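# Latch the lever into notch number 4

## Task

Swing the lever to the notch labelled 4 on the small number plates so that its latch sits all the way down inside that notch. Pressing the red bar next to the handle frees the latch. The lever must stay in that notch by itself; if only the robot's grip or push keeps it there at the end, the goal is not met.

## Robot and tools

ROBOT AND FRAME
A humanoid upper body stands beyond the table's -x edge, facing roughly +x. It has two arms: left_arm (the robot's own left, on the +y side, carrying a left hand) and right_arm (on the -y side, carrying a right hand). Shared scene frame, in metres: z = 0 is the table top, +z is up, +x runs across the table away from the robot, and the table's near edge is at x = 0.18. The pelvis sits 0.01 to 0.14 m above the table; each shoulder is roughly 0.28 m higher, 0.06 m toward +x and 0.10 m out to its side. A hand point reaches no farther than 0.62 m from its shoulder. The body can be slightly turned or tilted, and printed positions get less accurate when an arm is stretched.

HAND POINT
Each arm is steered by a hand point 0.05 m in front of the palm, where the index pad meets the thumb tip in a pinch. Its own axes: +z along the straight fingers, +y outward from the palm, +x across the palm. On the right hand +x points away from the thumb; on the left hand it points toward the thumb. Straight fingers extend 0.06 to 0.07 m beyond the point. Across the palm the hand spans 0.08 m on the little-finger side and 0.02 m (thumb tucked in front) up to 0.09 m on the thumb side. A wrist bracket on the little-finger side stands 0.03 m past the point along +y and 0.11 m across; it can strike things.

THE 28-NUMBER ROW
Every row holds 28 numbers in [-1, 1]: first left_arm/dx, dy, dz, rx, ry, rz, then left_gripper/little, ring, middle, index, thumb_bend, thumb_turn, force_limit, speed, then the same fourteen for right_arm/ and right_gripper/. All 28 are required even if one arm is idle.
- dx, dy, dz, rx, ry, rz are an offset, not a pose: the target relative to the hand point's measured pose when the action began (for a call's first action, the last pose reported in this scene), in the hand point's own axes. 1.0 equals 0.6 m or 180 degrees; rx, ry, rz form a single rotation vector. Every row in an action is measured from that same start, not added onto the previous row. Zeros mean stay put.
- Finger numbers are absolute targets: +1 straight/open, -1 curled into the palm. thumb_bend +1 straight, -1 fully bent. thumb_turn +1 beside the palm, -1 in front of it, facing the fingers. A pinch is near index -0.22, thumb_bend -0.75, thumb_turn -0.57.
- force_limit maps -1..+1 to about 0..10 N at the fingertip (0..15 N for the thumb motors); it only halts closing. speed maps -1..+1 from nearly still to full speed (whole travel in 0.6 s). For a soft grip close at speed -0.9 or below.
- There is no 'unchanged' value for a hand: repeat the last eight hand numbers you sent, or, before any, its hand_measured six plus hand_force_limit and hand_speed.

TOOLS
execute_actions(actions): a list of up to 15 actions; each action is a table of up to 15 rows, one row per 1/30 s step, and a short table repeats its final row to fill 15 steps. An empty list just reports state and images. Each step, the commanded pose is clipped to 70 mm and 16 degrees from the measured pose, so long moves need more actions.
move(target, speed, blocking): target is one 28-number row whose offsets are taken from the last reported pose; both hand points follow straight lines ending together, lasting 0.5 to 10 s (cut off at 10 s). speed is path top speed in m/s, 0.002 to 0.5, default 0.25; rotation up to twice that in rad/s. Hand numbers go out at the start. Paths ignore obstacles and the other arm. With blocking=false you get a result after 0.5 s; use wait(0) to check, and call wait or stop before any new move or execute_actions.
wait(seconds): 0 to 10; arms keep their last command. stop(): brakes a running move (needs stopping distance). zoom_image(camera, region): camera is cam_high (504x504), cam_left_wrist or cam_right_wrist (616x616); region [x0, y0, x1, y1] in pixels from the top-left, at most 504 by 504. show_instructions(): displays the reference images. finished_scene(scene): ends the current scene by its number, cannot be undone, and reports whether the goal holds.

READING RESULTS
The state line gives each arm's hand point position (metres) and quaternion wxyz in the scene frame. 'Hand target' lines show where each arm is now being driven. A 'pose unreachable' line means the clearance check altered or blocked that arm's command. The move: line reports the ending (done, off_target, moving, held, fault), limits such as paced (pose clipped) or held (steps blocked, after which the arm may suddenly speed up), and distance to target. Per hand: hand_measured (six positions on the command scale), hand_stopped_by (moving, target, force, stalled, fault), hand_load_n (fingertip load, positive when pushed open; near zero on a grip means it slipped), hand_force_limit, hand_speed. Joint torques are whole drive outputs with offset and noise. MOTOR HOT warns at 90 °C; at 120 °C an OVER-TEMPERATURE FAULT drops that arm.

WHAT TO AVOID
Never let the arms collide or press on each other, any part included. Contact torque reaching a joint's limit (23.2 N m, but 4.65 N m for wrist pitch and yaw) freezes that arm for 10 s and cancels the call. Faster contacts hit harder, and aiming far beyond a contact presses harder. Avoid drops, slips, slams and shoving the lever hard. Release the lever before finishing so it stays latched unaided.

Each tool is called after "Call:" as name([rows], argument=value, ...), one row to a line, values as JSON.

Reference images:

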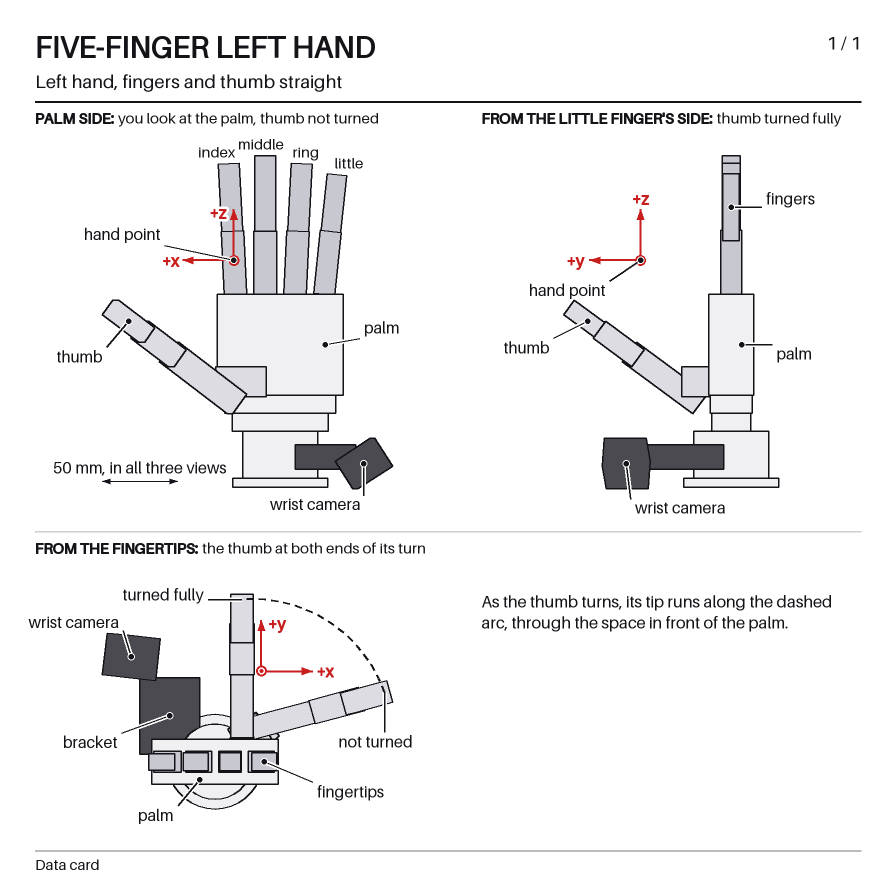

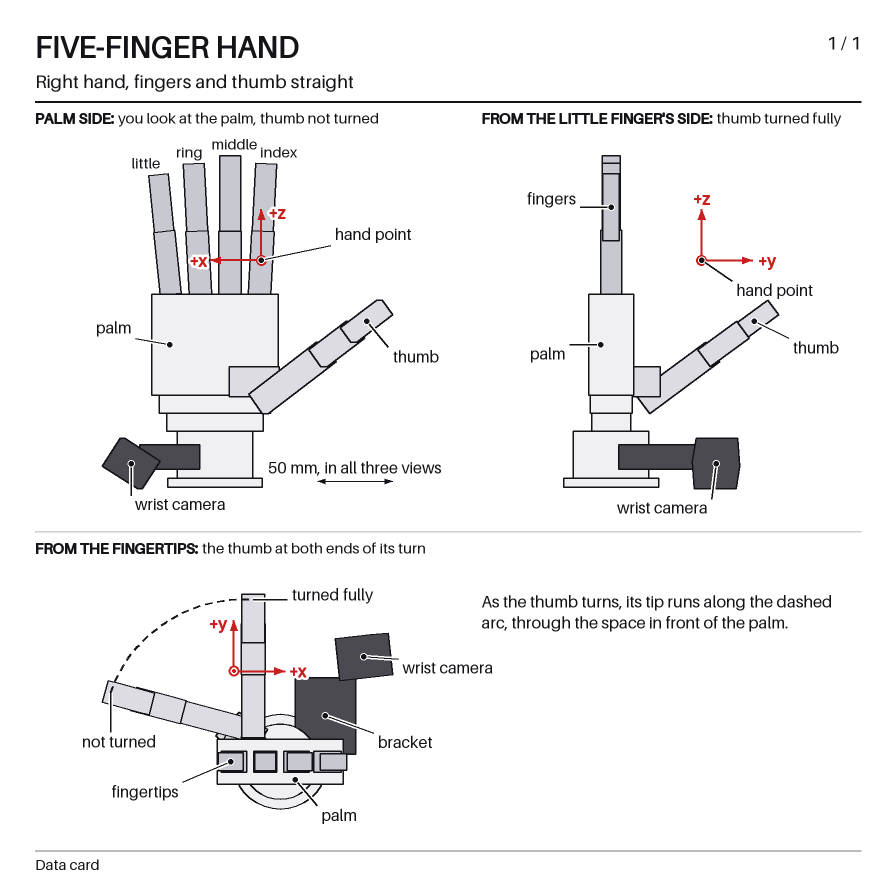

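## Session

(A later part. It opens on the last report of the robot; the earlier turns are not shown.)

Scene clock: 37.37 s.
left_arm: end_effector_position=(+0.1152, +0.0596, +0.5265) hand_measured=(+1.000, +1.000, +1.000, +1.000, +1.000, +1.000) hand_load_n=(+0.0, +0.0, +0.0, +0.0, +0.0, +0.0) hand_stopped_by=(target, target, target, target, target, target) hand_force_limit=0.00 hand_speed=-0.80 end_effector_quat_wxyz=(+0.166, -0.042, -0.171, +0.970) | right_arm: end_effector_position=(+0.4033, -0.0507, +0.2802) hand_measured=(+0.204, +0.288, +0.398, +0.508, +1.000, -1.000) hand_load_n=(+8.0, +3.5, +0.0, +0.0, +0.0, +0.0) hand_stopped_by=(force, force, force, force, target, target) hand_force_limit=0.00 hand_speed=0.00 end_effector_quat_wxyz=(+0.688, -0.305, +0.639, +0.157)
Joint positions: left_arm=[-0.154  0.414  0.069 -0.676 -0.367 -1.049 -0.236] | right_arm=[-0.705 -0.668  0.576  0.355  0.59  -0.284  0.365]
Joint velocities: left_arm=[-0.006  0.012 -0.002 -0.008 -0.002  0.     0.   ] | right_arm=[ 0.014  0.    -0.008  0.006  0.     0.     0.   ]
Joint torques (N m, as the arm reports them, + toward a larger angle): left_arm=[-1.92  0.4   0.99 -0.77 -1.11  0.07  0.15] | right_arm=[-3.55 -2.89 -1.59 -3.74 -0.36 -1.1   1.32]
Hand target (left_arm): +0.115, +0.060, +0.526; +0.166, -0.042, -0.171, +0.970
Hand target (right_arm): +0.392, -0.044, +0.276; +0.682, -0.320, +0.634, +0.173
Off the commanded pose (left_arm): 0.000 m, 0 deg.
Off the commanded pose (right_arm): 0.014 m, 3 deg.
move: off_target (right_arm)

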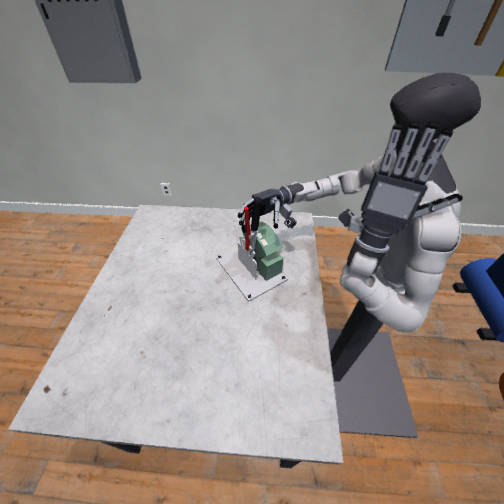

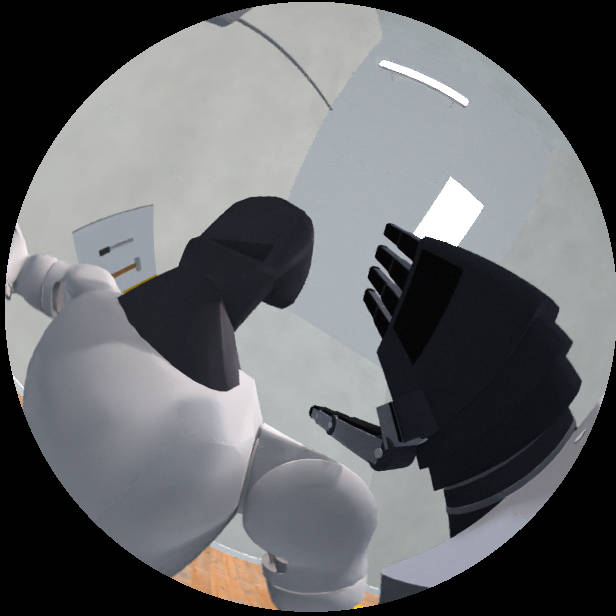

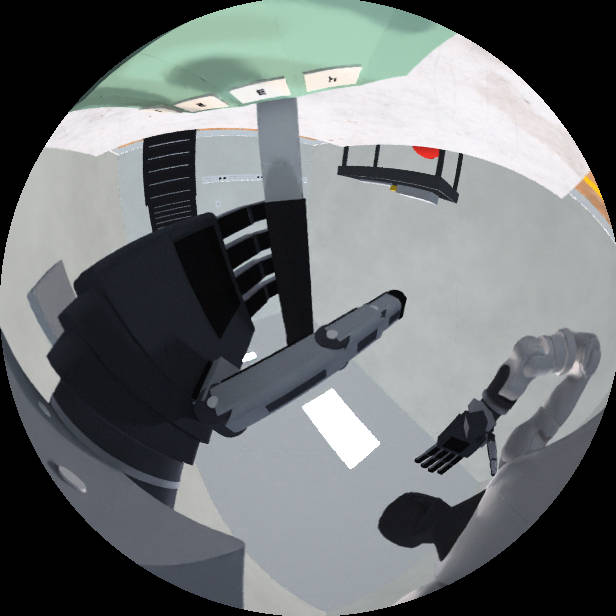

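Go deeper.

Call:
move(target=[0,0,0,0,0,0,1,1,1,1,1,1,0,-0.8,0,0.025,0.075,-0.02,0,0,0.7,0.7,0.7,0.7,1,-1,0,0], speed=0.05)

Call:
move(target=[0,0,0,0,0,0,1,1,1,1,1,1,0,-0.8,0,0,0,0,0,0,-1,-1,-1,-1,0,-1,0.8,-0.4])

Call:
zoom_image(camera="cam_high", region=[200,165,320,285])

Scene clock: 45.17 s.
left_arm: end_effector_position=(+0.1152, +0.0596, +0.5265) hand_measured=(+1.000, +1.000, +1.000, +1.000, +1.000, +1.000) hand_load_n=(+0.0, +0.0, +0.0, +0.0, +0.0, +0.0) hand_stopped_by=(target, target, target, target, target, target) hand_force_limit=0.00 hand_speed=-0.80 end_effector_quat_wxyz=(+0.166, -0.042, -0.171, +0.970) | right_arm: end_effector_position=(+0.4314, -0.0132, +0.2785) hand_measured=(+0.700, +0.700, +0.700, +0.700, +1.000, -1.000) hand_load_n=(+0.0, +0.0, +0.0, +0.0, +0.0, +0.0) hand_stopped_by=(target, target, target, target, target, target) hand_force_limit=0.00 hand_speed=0.00 end_effector_quat_wxyz=(+0.679, -0.324, +0.635, +0.177)
Joint positions: left_arm=[-0.154  0.414  0.069 -0.676 -0.367 -1.049 -0.236] | right_arm=[-0.911 -0.479  0.624  0.663  0.553 -0.321  0.437]
Joint velocities: left_arm=[-0.005  0.008  0.005  0.009  0.008  0.     0.   ] | right_arm=[-0.002 -0.006 -0.003  0.011 -0.003 -0.004  0.002]
Joint torques (N m, as the arm reports them, + toward a larger angle): left_arm=[-1.87  0.45  0.95 -0.7  -1.07  0.09  0.15] | right_arm=[-5.2  -1.57 -1.61 -2.33 -0.18 -0.68 -0.06]
Hand target (left_arm): +0.115, +0.060, +0.526; +0.166, -0.042, -0.171, +0.970
Hand target (right_arm): +0.430, -0.012, +0.278; +0.678, -0.328, +0.634, +0.177
Off the commanded pose (left_arm): 0.000 m, 0 deg.
Off the commanded pose (right_arm): 0.003 m, 0 deg.
move: done

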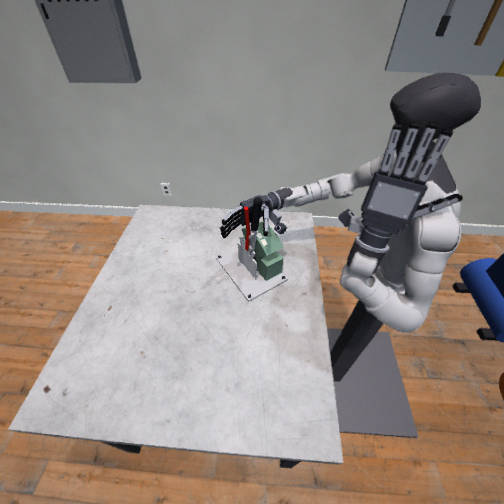

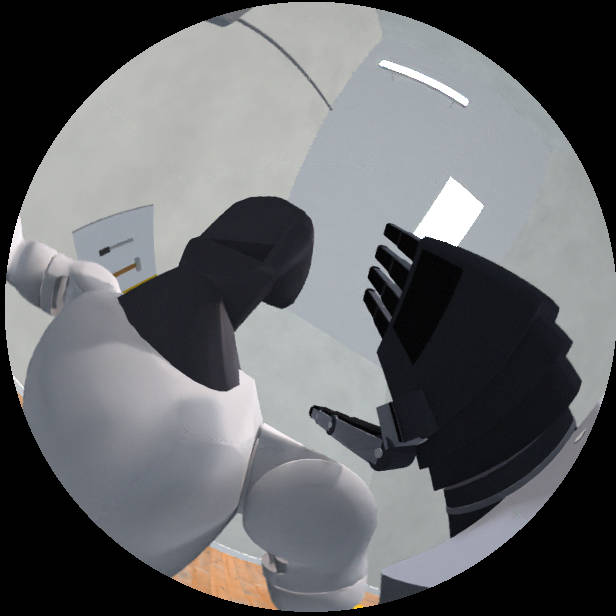

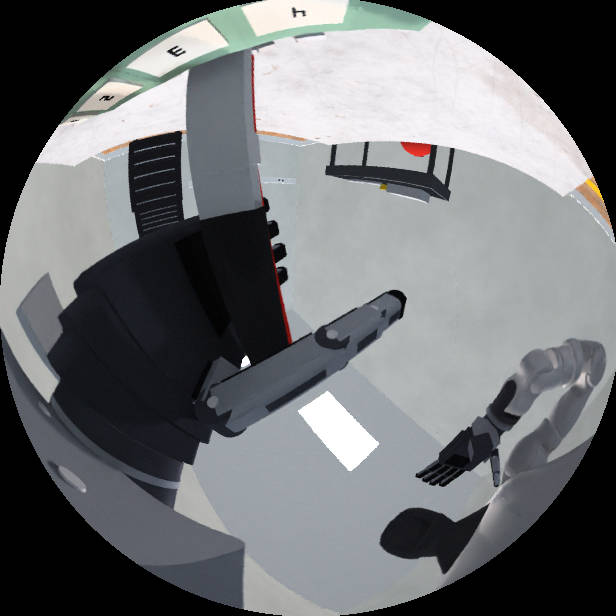

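Scene clock: 47.13 s.
left_arm: end_effector_position=(+0.1152, +0.0596, +0.5265) hand_measured=(+1.000, +1.000, +1.000, +1.000, +1.000, +1.000) hand_load_n=(+0.0, +0.0, +0.0, +0.0, +0.0, +0.0) hand_stopped_by=(target, target, target, target, target, target) hand_force_limit=0.00 hand_speed=-0.80 end_effector_quat_wxyz=(+0.166, -0.042, -0.171, +0.970) | right_arm: end_effector_position=(+0.4310, -0.0078, +0.2790) hand_measured=(-1.000, -1.000, -0.726, -1.000, +0.034, -1.000) hand_load_n=(+0.0, +0.5, +9.5, +1.5, +13.0, +2.0) hand_stopped_by=(target, target, force, target, force, target) hand_force_limit=0.80 hand_speed=-0.40 end_effector_quat_wxyz=(+0.678, -0.324, +0.635, +0.183)
Joint positions: left_arm=[-0.154  0.414  0.069 -0.676 -0.367 -1.049 -0.236] | right_arm=[-0.916 -0.465  0.627  0.664  0.552 -0.313  0.434]
Joint velocities: left_arm=[-0.002 -0.002  0.005  0.    -0.011  0.     0.   ] | right_arm=[-0.002 -0.014 -0.012 -0.005  0.008  0.     0.   ]
Joint torques (N m, as the arm reports them, + toward a larger angle): left_arm=[-1.97  0.44  0.91 -0.75 -1.2   0.08  0.12] | right_arm=[-5.02 -3.2  -2.75 -2.82 -0.24 -0.85 -0.04]
Hand target (left_arm): +0.115, +0.060, +0.526; +0.166, -0.042, -0.171, +0.970
Hand target (right_arm): +0.431, -0.013, +0.278; +0.679, -0.324, +0.635, +0.177
Off the commanded pose (left_arm): 0.000 m, 0 deg.
Off the commanded pose (right_arm): 0.005 m, 1 deg.
move: off_target (right_arm)

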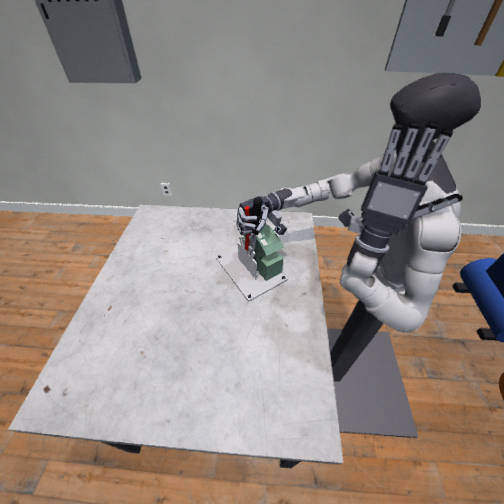

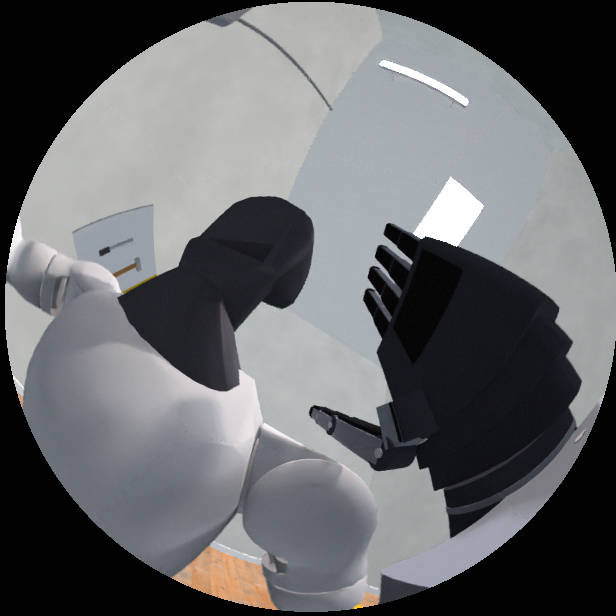

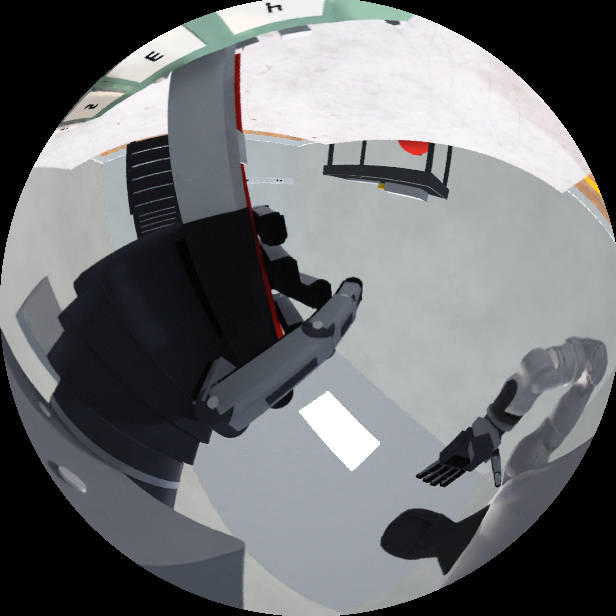

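Region (200, 165, 320, 285) of cam_high's 504x504 image, scaled by 4.200, with more detail than that image has.

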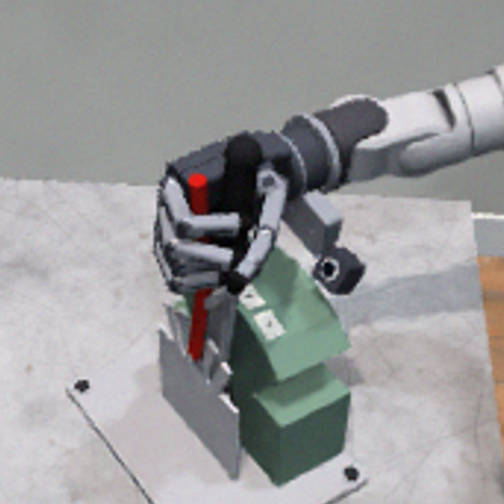

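Too deep; pull the hooked fingers back.

Call:
move(target=[0,0,0,0,0,0,1,1,1,1,1,1,0,-0.8,0,-0.008,-0.055,0,0,0,-0.55,-0.55,-0.55,-0.55,0.5,-1,0.8,0], speed=0.025)

Call:
zoom_image(camera="cam_high", region=[200,165,320,285])

Scene clock: 50.97 s.
left_arm: end_effector_position=(+0.1152, +0.0596, +0.5265) hand_measured=(+1.000, +1.000, +1.000, +1.000, +1.000, +1.000) hand_load_n=(+0.0, +0.0, +0.0, +0.0, +0.0, +0.0) hand_stopped_by=(target, target, target, target, target, target) hand_force_limit=0.00 hand_speed=-0.80 end_effector_quat_wxyz=(+0.166, -0.042, -0.171, +0.970) | right_arm: end_effector_position=(+0.4158, -0.0235, +0.2819) hand_measured=(-0.550, -0.550, -0.550, -0.550, +0.500, -1.000) hand_load_n=(+1.0, +2.5, +0.5, +3.0, +0.0, +0.0) hand_stopped_by=(target, target, target, target, target, target) hand_force_limit=0.80 hand_speed=0.00 end_effector_quat_wxyz=(+0.677, -0.317, +0.638, +0.183)
Joint positions: left_arm=[-0.154  0.414  0.069 -0.676 -0.367 -1.049 -0.236] | right_arm=[-0.818 -0.563  0.603  0.479  0.579 -0.256  0.413]
Joint velocities: left_arm=[ 0.    -0.005 -0.002  0.002 -0.002  0.     0.   ] | right_arm=[ 0.    -0.017 -0.011  0.     0.005  0.006  0.   ]
Joint torques (N m, as the arm reports them, + toward a larger angle): left_arm=[-1.98  0.4   0.91 -0.81 -1.15  0.09  0.14] | right_arm=[-2.94 -5.75 -3.44 -3.69  0.18 -1.59  1.16]
Hand target (left_arm): +0.115, +0.060, +0.526; +0.166, -0.042, -0.171, +0.970
Hand target (right_arm): +0.409, -0.032, +0.280; +0.677, -0.323, +0.635, +0.182
Off the commanded pose (left_arm): 0.000 m, 0 deg.
Off the commanded pose (right_arm): 0.012 m, 1 deg.
move: off_target (right_arm)

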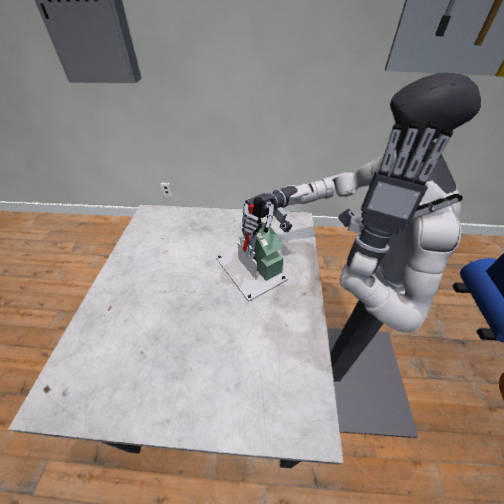

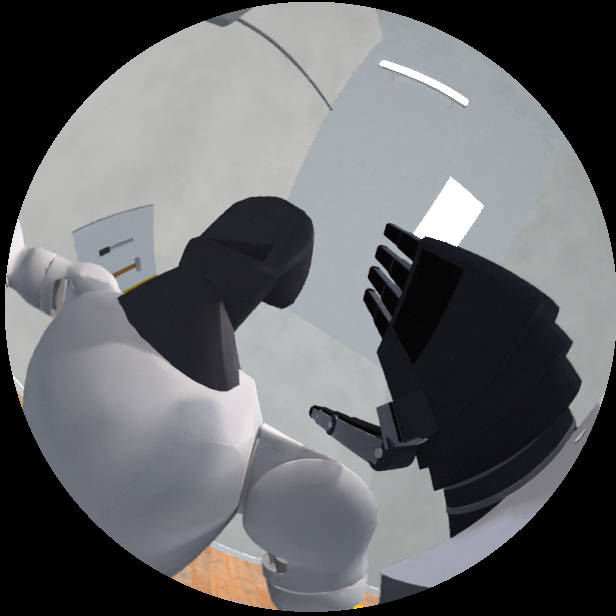

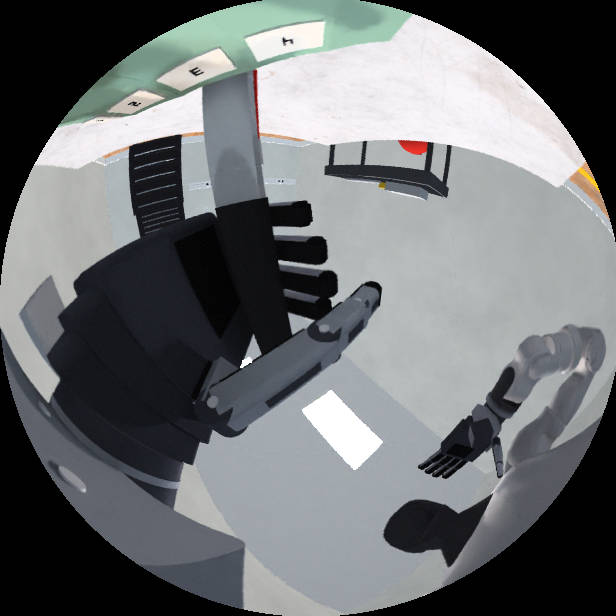

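Region (200, 165, 320, 285) of cam_high's 504x504 image, scaled by 4.200, with more detail than that image has.

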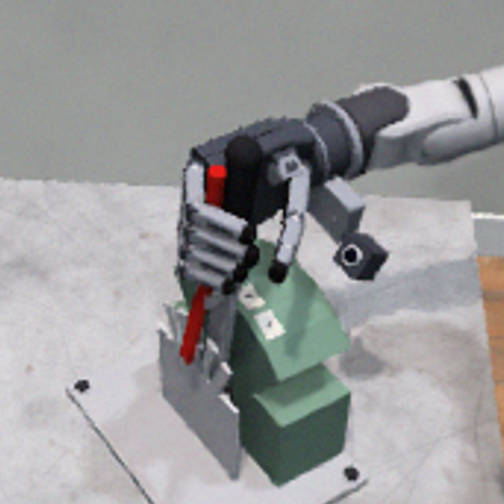

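Call:
move(target=[0,0,0,0,0,0,1,1,1,1,1,1,0,-0.8,0.01,0.07,-0.022,0,0,-0.045,-0.9,-0.9,-0.9,-0.9,0.5,-1,0.5,0], speed=0.03)

Call:
zoom_image(camera="cam_high", region=[200,165,320,285])

Scene clock: 56.93 s.
left_arm: end_effector_position=(+0.1152, +0.0596, +0.5265) hand_measured=(+1.000, +1.000, +1.000, +1.000, +1.000, +1.000) hand_load_n=(+0.0, +0.0, +0.0, +0.0, +0.0, +0.0) hand_stopped_by=(target, target, target, target, target, target) hand_force_limit=0.00 hand_speed=-0.80 end_effector_quat_wxyz=(+0.166, -0.042, -0.171, +0.970) | right_arm: end_effector_position=(+0.3988, +0.0097, +0.2724) hand_measured=(-0.900, -0.900, -0.900, -0.900, +0.500, -1.000) hand_load_n=(+5.5, +5.0, +2.0, +2.0, +0.0, +0.0) hand_stopped_by=(target, target, target, target, target, target) hand_force_limit=0.50 hand_speed=0.00 end_effector_quat_wxyz=(+0.690, -0.344, +0.625, +0.125)
Joint positions: left_arm=[-0.154  0.414  0.069 -0.676 -0.367 -1.049 -0.236] | right_arm=[-0.744 -0.559  0.674  0.234  0.402 -0.159  0.162]
Joint velocities: left_arm=[ 0.     0.003 -0.006 -0.008 -0.005  0.     0.   ] | right_arm=[ 0.003  0.008  0.    -0.005 -0.011  0.002 -0.001]
Joint torques (N m, as the arm reports them, + toward a larger angle): left_arm=[-2.1   0.52  0.96 -0.8  -1.12  0.06  0.13] | right_arm=[-1.22 -8.33 -3.41 -6.64 -0.13 -2.78  1.76]
Hand target (left_arm): +0.115, +0.060, +0.526; +0.166, -0.042, -0.171, +0.970
Hand target (right_arm): +0.381, -0.000, +0.269; +0.690, -0.360, +0.614, +0.133
Off the commanded pose (left_arm): 0.000 m, 0 deg.
Off the commanded pose (right_arm): 0.023 m, 3 deg.
move: off_target (right_arm)

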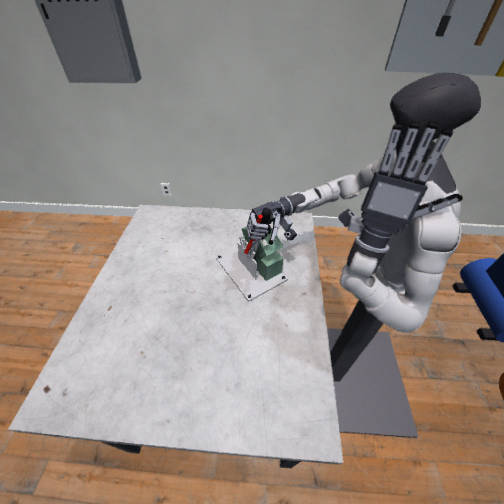

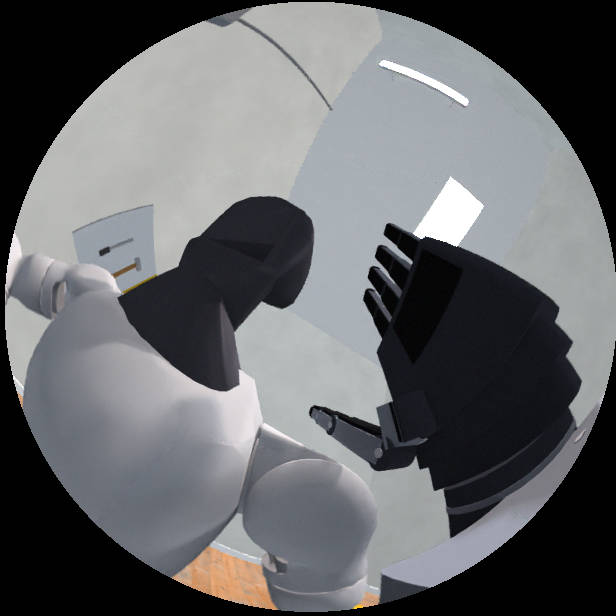

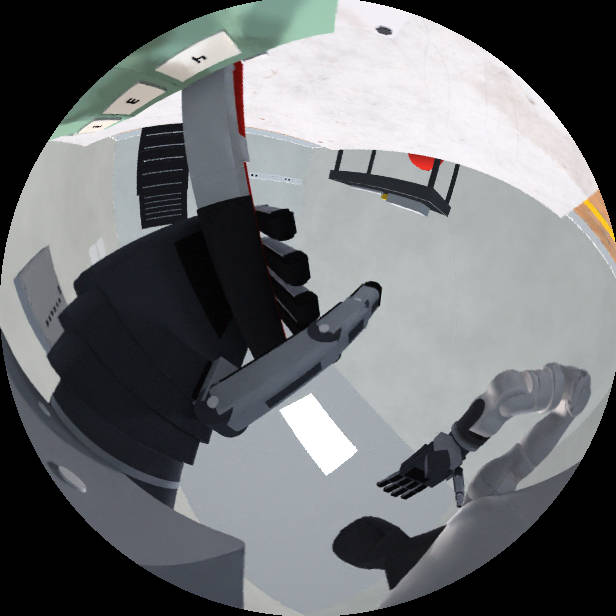

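Region (200, 165, 320, 285) of cam_high's 504x504 image, scaled by 4.200, with more detail than that image has.

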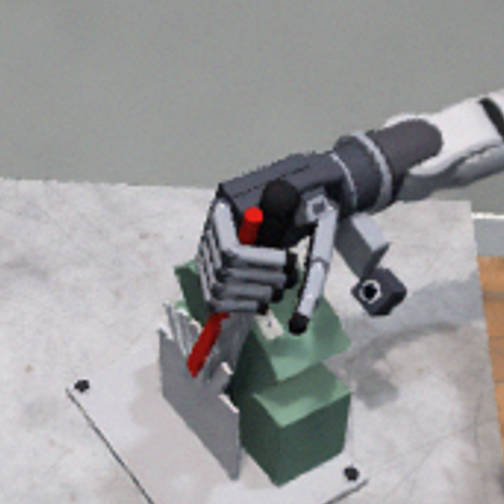

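Call:
move(target=[0,0,0,0,0,0,1,1,1,1,1,1,0,-0.8,0.004,0.022,0.045,0,0,-0.015,-0.9,-0.9,-0.9,-0.9,0.5,-1,0.5,0], speed=0.02)

Call:
zoom_image(camera="cam_high", region=[200,165,320,285])

Scene clock: 61.67 s.
left_arm: end_effector_position=(+0.1152, +0.0596, +0.5265) hand_measured=(+1.000, +1.000, +1.000, +1.000, +1.000, +1.000) hand_load_n=(+0.0, +0.0, +0.0, +0.0, +0.0, +0.0) hand_stopped_by=(target, target, target, target, target, target) hand_force_limit=0.00 hand_speed=-0.80 end_effector_quat_wxyz=(+0.166, -0.042, -0.171, +0.970) | right_arm: end_effector_position=(+0.4177, +0.0228, +0.2701) hand_measured=(-0.900, -0.900, -0.900, -0.900, +0.500, -1.000) hand_load_n=(+0.0, +0.0, +0.0, +0.0, +0.0, +0.5) hand_stopped_by=(target, target, target, target, target, target) hand_force_limit=0.50 hand_speed=0.00 end_effector_quat_wxyz=(+0.698, -0.347, +0.618, +0.100)
Joint positions: left_arm=[-0.154  0.414  0.069 -0.676 -0.367 -1.049 -0.236] | right_arm=[-0.827 -0.476  0.709  0.368  0.348 -0.192  0.113]
Joint velocities: left_arm=[-0.008 -0.002  0.009 -0.014  0.002  0.     0.   ] | right_arm=[-0.002  0.008 -0.003  0.    -0.006 -0.013 -0.011]
Joint torques (N m, as the arm reports them, + toward a larger angle): left_arm=[-1.95  0.48  0.94 -0.79 -1.12  0.07  0.14] | right_arm=[-5.15  1.78  0.18 -2.51 -0.7  -0.09 -0.11]
Hand target (left_arm): +0.115, +0.060, +0.526; +0.166, -0.042, -0.171, +0.970
Hand target (right_arm): +0.412, +0.035, +0.266; +0.693, -0.359, +0.616, +0.109
Off the commanded pose (left_arm): 0.000 m, 0 deg.
Off the commanded pose (right_arm): 0.015 m, 2 deg.
move: off_target (right_arm)

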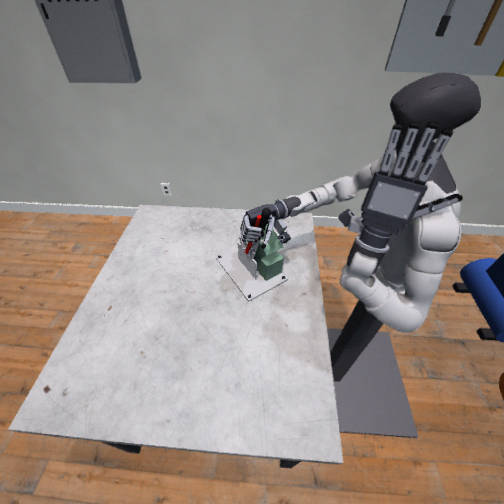

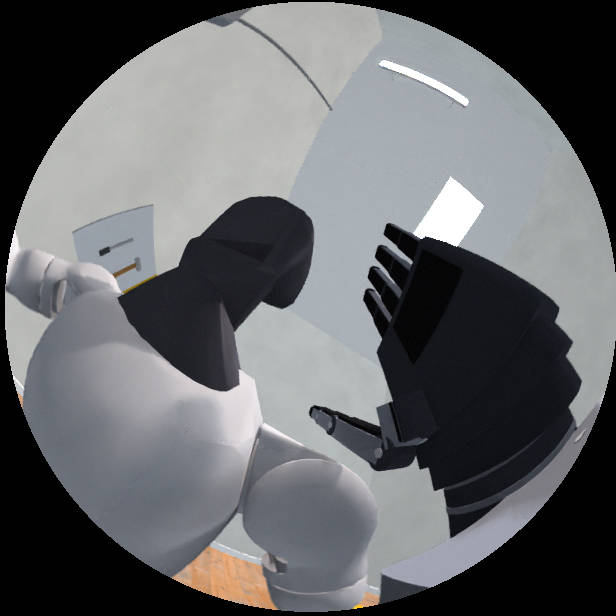

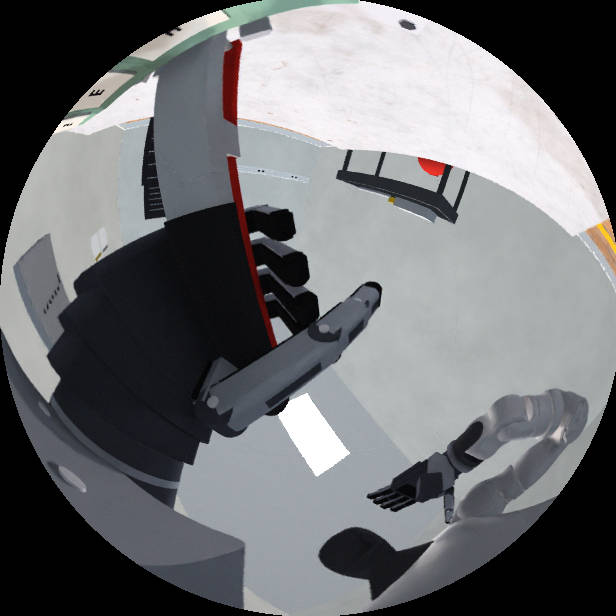

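Region (200, 165, 320, 285) of cam_high's 504x504 image, scaled by 4.200, with more detail than that image has.

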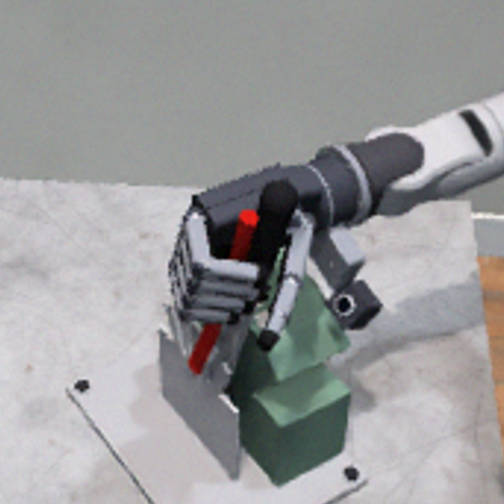

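Resting on the tooth; push further.

Call:
move(target=[0,0,0,0,0,0,1,1,1,1,1,1,0,-0.8,0,0.045,0.008,0,0,-0.015,-0.7,-0.7,-0.7,-0.7,0.5,-1,0.5,0], speed=0.015)

Call:
zoom_image(camera="cam_high", region=[200,165,320,285])

Scene clock: 67.33 s.
left_arm: end_effector_position=(+0.1152, +0.0596, +0.5265) hand_measured=(+1.000, +1.000, +1.000, +1.000, +1.000, +1.000) hand_load_n=(+0.0, +0.0, +0.0, +0.0, +0.0, +0.0) hand_stopped_by=(target, target, target, target, target, target) hand_force_limit=0.00 hand_speed=-0.80 end_effector_quat_wxyz=(+0.166, -0.042, -0.171, +0.970) | right_arm: end_effector_position=(+0.4180, +0.0252, +0.2681) hand_measured=(-0.700, -0.700, -0.700, -0.700, +0.500, -1.000) hand_load_n=(+0.0, +0.0, +0.0, +0.0, +0.0, +0.0) hand_stopped_by=(target, target, target, target, target, target) hand_force_limit=0.50 hand_speed=0.00 end_effector_quat_wxyz=(+0.710, -0.342, +0.613, +0.063)
Joint positions: left_arm=[-0.154  0.414  0.069 -0.676 -0.367 -1.049 -0.236] | right_arm=[-0.823 -0.5    0.784  0.308  0.32  -0.174 -0.034]
Joint velocities: left_arm=[ 0.005 -0.011 -0.011  0.011  0.002  0.     0.   ] | right_arm=[-0.002 -0.008  0.011  0.     0.008 -0.005 -0.017]
Joint torques (N m, as the arm reports them, + toward a larger angle): left_arm=[-2.08  0.37  0.88 -0.77 -1.04  0.06  0.14] | right_arm=[-4.83  2.88  0.71 -3.22 -1.02 -0.13  0.36]
Hand target (left_arm): +0.115, +0.060, +0.526; +0.166, -0.042, -0.171, +0.970
Hand target (right_arm): +0.406, +0.045, +0.262; +0.702, -0.361, +0.609, +0.084
Off the commanded pose (left_arm): 0.000 m, 0 deg.
Off the commanded pose (right_arm): 0.025 m, 3 deg.
move: off_target (right_arm)

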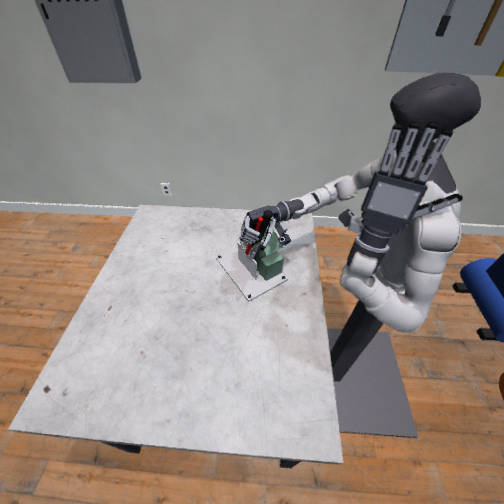

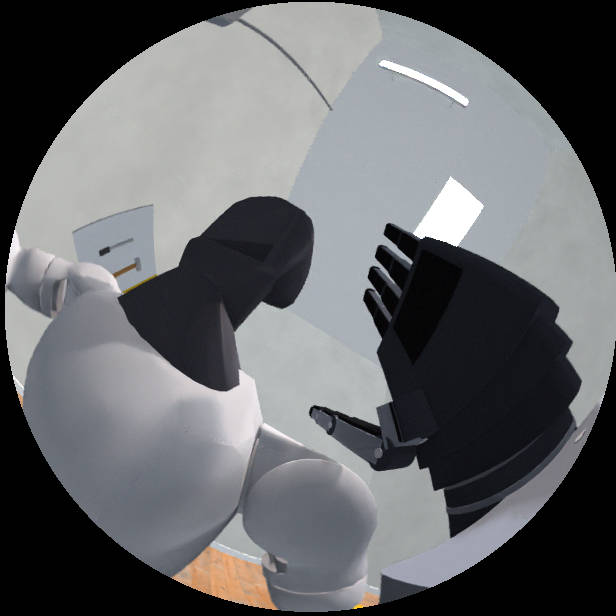

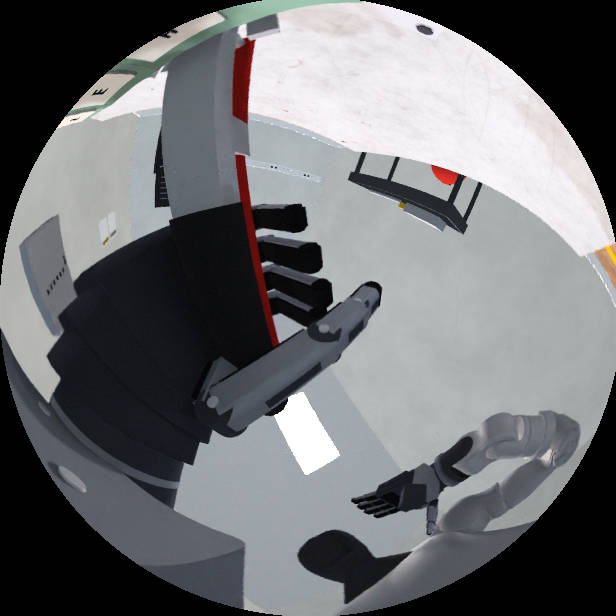

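Region (200, 165, 320, 285) of cam_high's 504x504 image, scaled by 4.200, with more detail than that image has.

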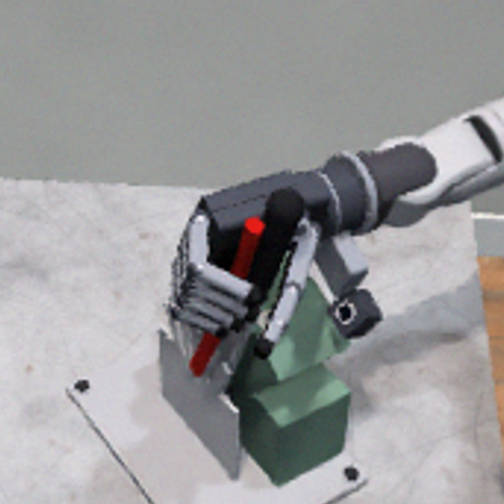

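Call:
execute_actions([
  [[0,0,0,0,0,0,1,1,1,1,1,1,0,-0.8,0,0.055,0,-0.03,0,-0.01,-0.7,-0.7,-0.7,-0.7,0.5,-1,0.5,0]],
  [[0,0,0,0,0,0,1,1,1,1,1,1,0,-0.8,0,0.06,0,-0.03,0,-0.01,-0.7,-0.7,-0.7,-0.7,0.5,-1,0.5,0]],
])

Call:
zoom_image(camera="cam_high", region=[200,165,320,285])

Scene clock: 70.43 s.
left_arm: end_effector_position=(+0.1152, +0.0596, +0.5265) hand_measured=(+1.000, +1.000, +1.000, +1.000, +1.000, +1.000) hand_load_n=(+0.0, +0.0, +0.0, +0.0, +0.0, +0.0) hand_stopped_by=(target, target, target, target, target, target) hand_force_limit=0.00 hand_speed=-0.80 end_effector_quat_wxyz=(+0.166, -0.042, -0.171, +0.970) | right_arm: end_effector_position=(+0.4033, +0.0392, +0.2569) hand_measured=(-0.700, -0.700, -0.700, -0.700, +0.500, -1.000) hand_load_n=(+0.0, +0.0, +0.0, +0.0, +0.0, +0.5) hand_stopped_by=(target, target, target, target, target, target) hand_force_limit=0.50 hand_speed=0.00 end_effector_quat_wxyz=(+0.699, -0.391, +0.596, +0.062)
Joint positions: left_arm=[-0.154  0.414  0.069 -0.676 -0.367 -1.049 -0.236] | right_arm=[-0.855 -0.527  0.868  0.294  0.298 -0.179 -0.033]
Joint velocities: left_arm=[ 0.003  0.    -0.009  0.005  0.005  0.     0.   ] | right_arm=[-0.018 -0.028  0.025 -0.008  0.012  0.    -0.022]
Joint torques (N m, as the arm reports them, + toward a larger angle): left_arm=[-2.09  0.54  0.87 -0.77 -1.19  0.07  0.14] | right_arm=[-4.38  3.62  1.81 -3.63 -1.27 -0.05  0.93]
Hand target (left_arm): +0.115, +0.060, +0.526; +0.166, -0.042, -0.171, +0.970
Hand target (right_arm): +0.382, +0.064, +0.246; +0.684, -0.418, +0.590, +0.093
Off the commanded pose (left_arm): 0.000 m, 0 deg.
Off the commanded pose (right_arm): 0.036 m, 5 deg.

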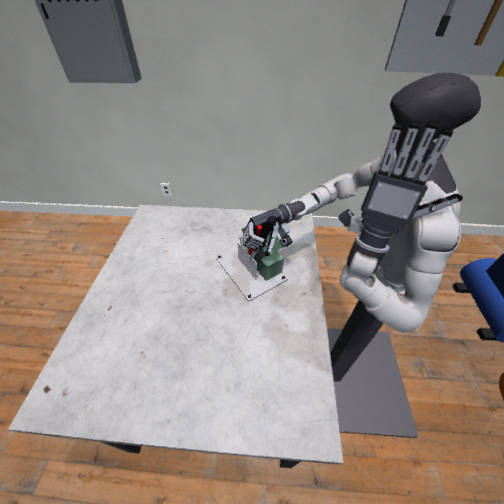

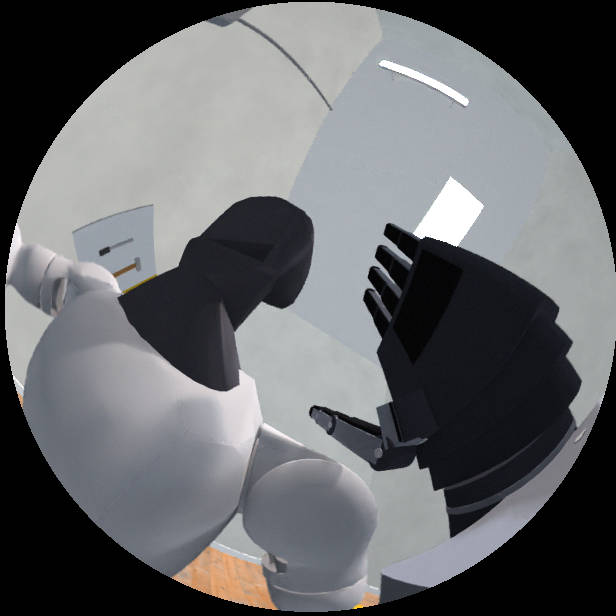

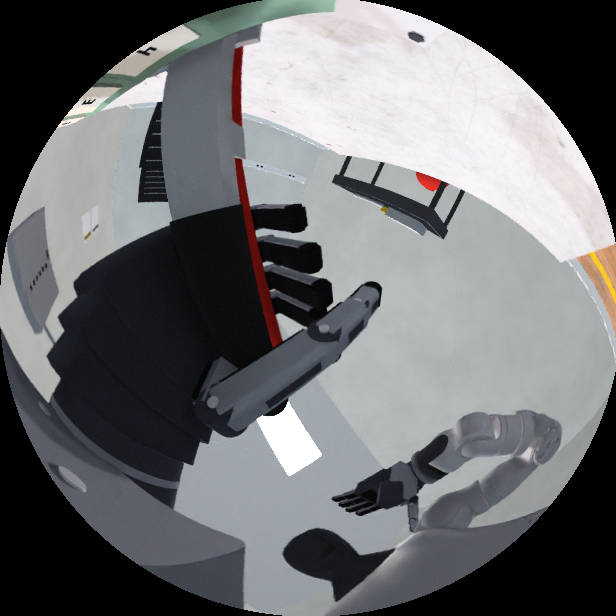

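Region (200, 165, 320, 285) of cam_high's 504x504 image, scaled by 4.200, with more detail than that image has.

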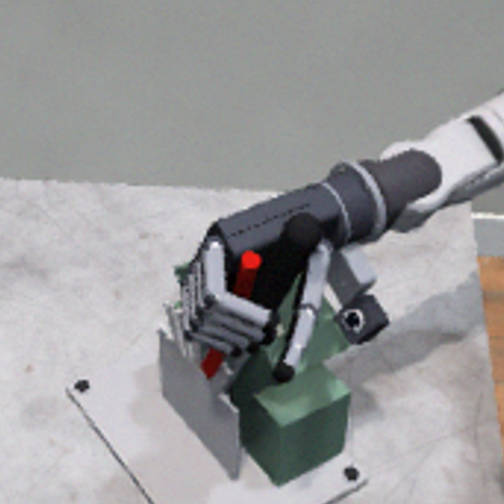

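Call:
move(target=[0,0,0,0,0,0,1,1,1,1,1,1,0,-0.8,-0.02,-0.05,-0.015,0,0,0,1,1,1,1,1,-1,0.5,0.6], speed=0.03)

Call:
zoom_image(camera="cam_high", region=[200,165,320,285])

Scene clock: 74.23 s.
left_arm: end_effector_position=(+0.1152, +0.0596, +0.5265) hand_measured=(+1.000, +1.000, +1.000, +1.000, +1.000, +1.000) hand_load_n=(+0.0, +0.0, +0.0, +0.0, +0.0, +0.0) hand_stopped_by=(target, target, target, target, target, target) hand_force_limit=0.00 hand_speed=-0.80 end_effector_quat_wxyz=(+0.166, -0.042, -0.171, +0.970) | right_arm: end_effector_position=(+0.4048, +0.0199, +0.2740) hand_measured=(+1.000, +1.000, +1.000, +1.000, +1.000, -1.000) hand_load_n=(+0.0, +0.0, +0.0, +0.0, +0.0, +0.0) hand_stopped_by=(target, target, target, target, target, target) hand_force_limit=0.50 hand_speed=0.60 end_effector_quat_wxyz=(+0.693, -0.398, +0.598, +0.066)
Joint positions: left_arm=[-0.154  0.414  0.069 -0.676 -0.367 -1.049 -0.236] | right_arm=[-0.866 -0.625  0.82   0.204  0.364 -0.127  0.043]
Joint velocities: left_arm=[ 0.005  0.002  0.014 -0.009 -0.006  0.     0.   ] | right_arm=[ 0.003 -0.002 -0.002  0.003  0.008  0.009  0.01 ]
Joint torques (N m, as the arm reports them, + toward a larger angle): left_arm=[-1.94  0.46  0.89 -0.77 -1.1   0.06  0.14] | right_arm=[-5.02 -2.13 -4.8  -2.25 -0.21 -0.51 -0.74]
Hand target (left_arm): +0.115, +0.060, +0.526; +0.166, -0.042, -0.171, +0.970
Hand target (right_arm): +0.409, +0.017, +0.280; +0.698, -0.391, +0.597, +0.061
Off the commanded pose (left_arm): 0.000 m, 0 deg.
Off the commanded pose (right_arm): 0.009 m, 1 deg.
move: off_target (right_arm)

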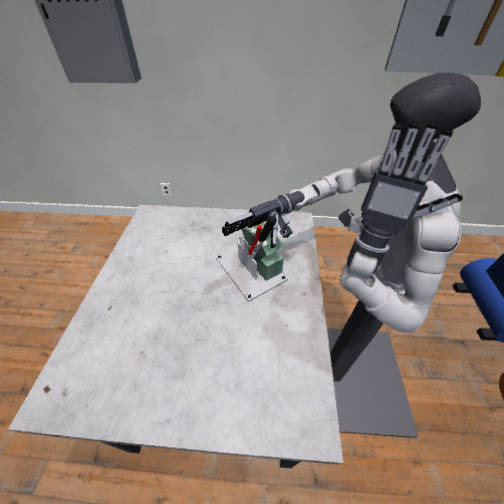

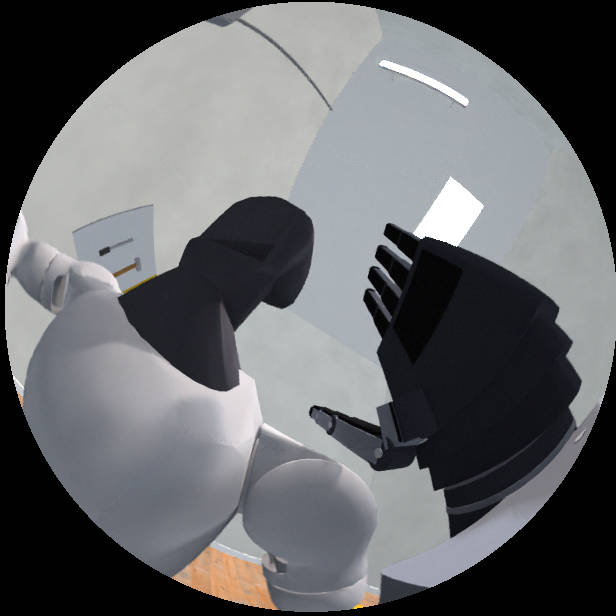

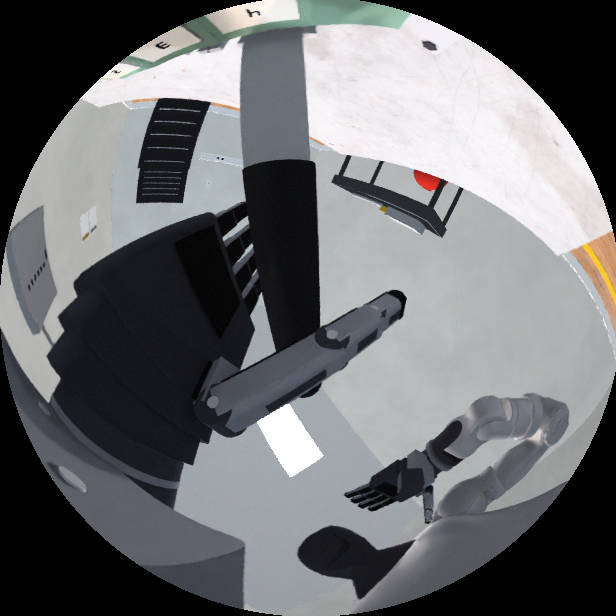

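Region (200, 165, 320, 285) of cam_high's 504x504 image, scaled by 4.200, with more detail than that image has.

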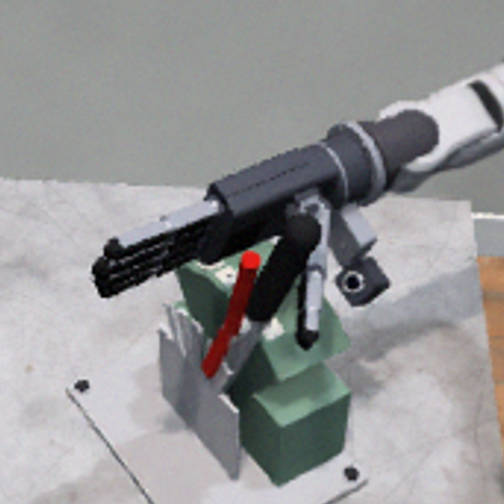

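Call:
finished_scene(scene=1)

The scene is finished: the task was done.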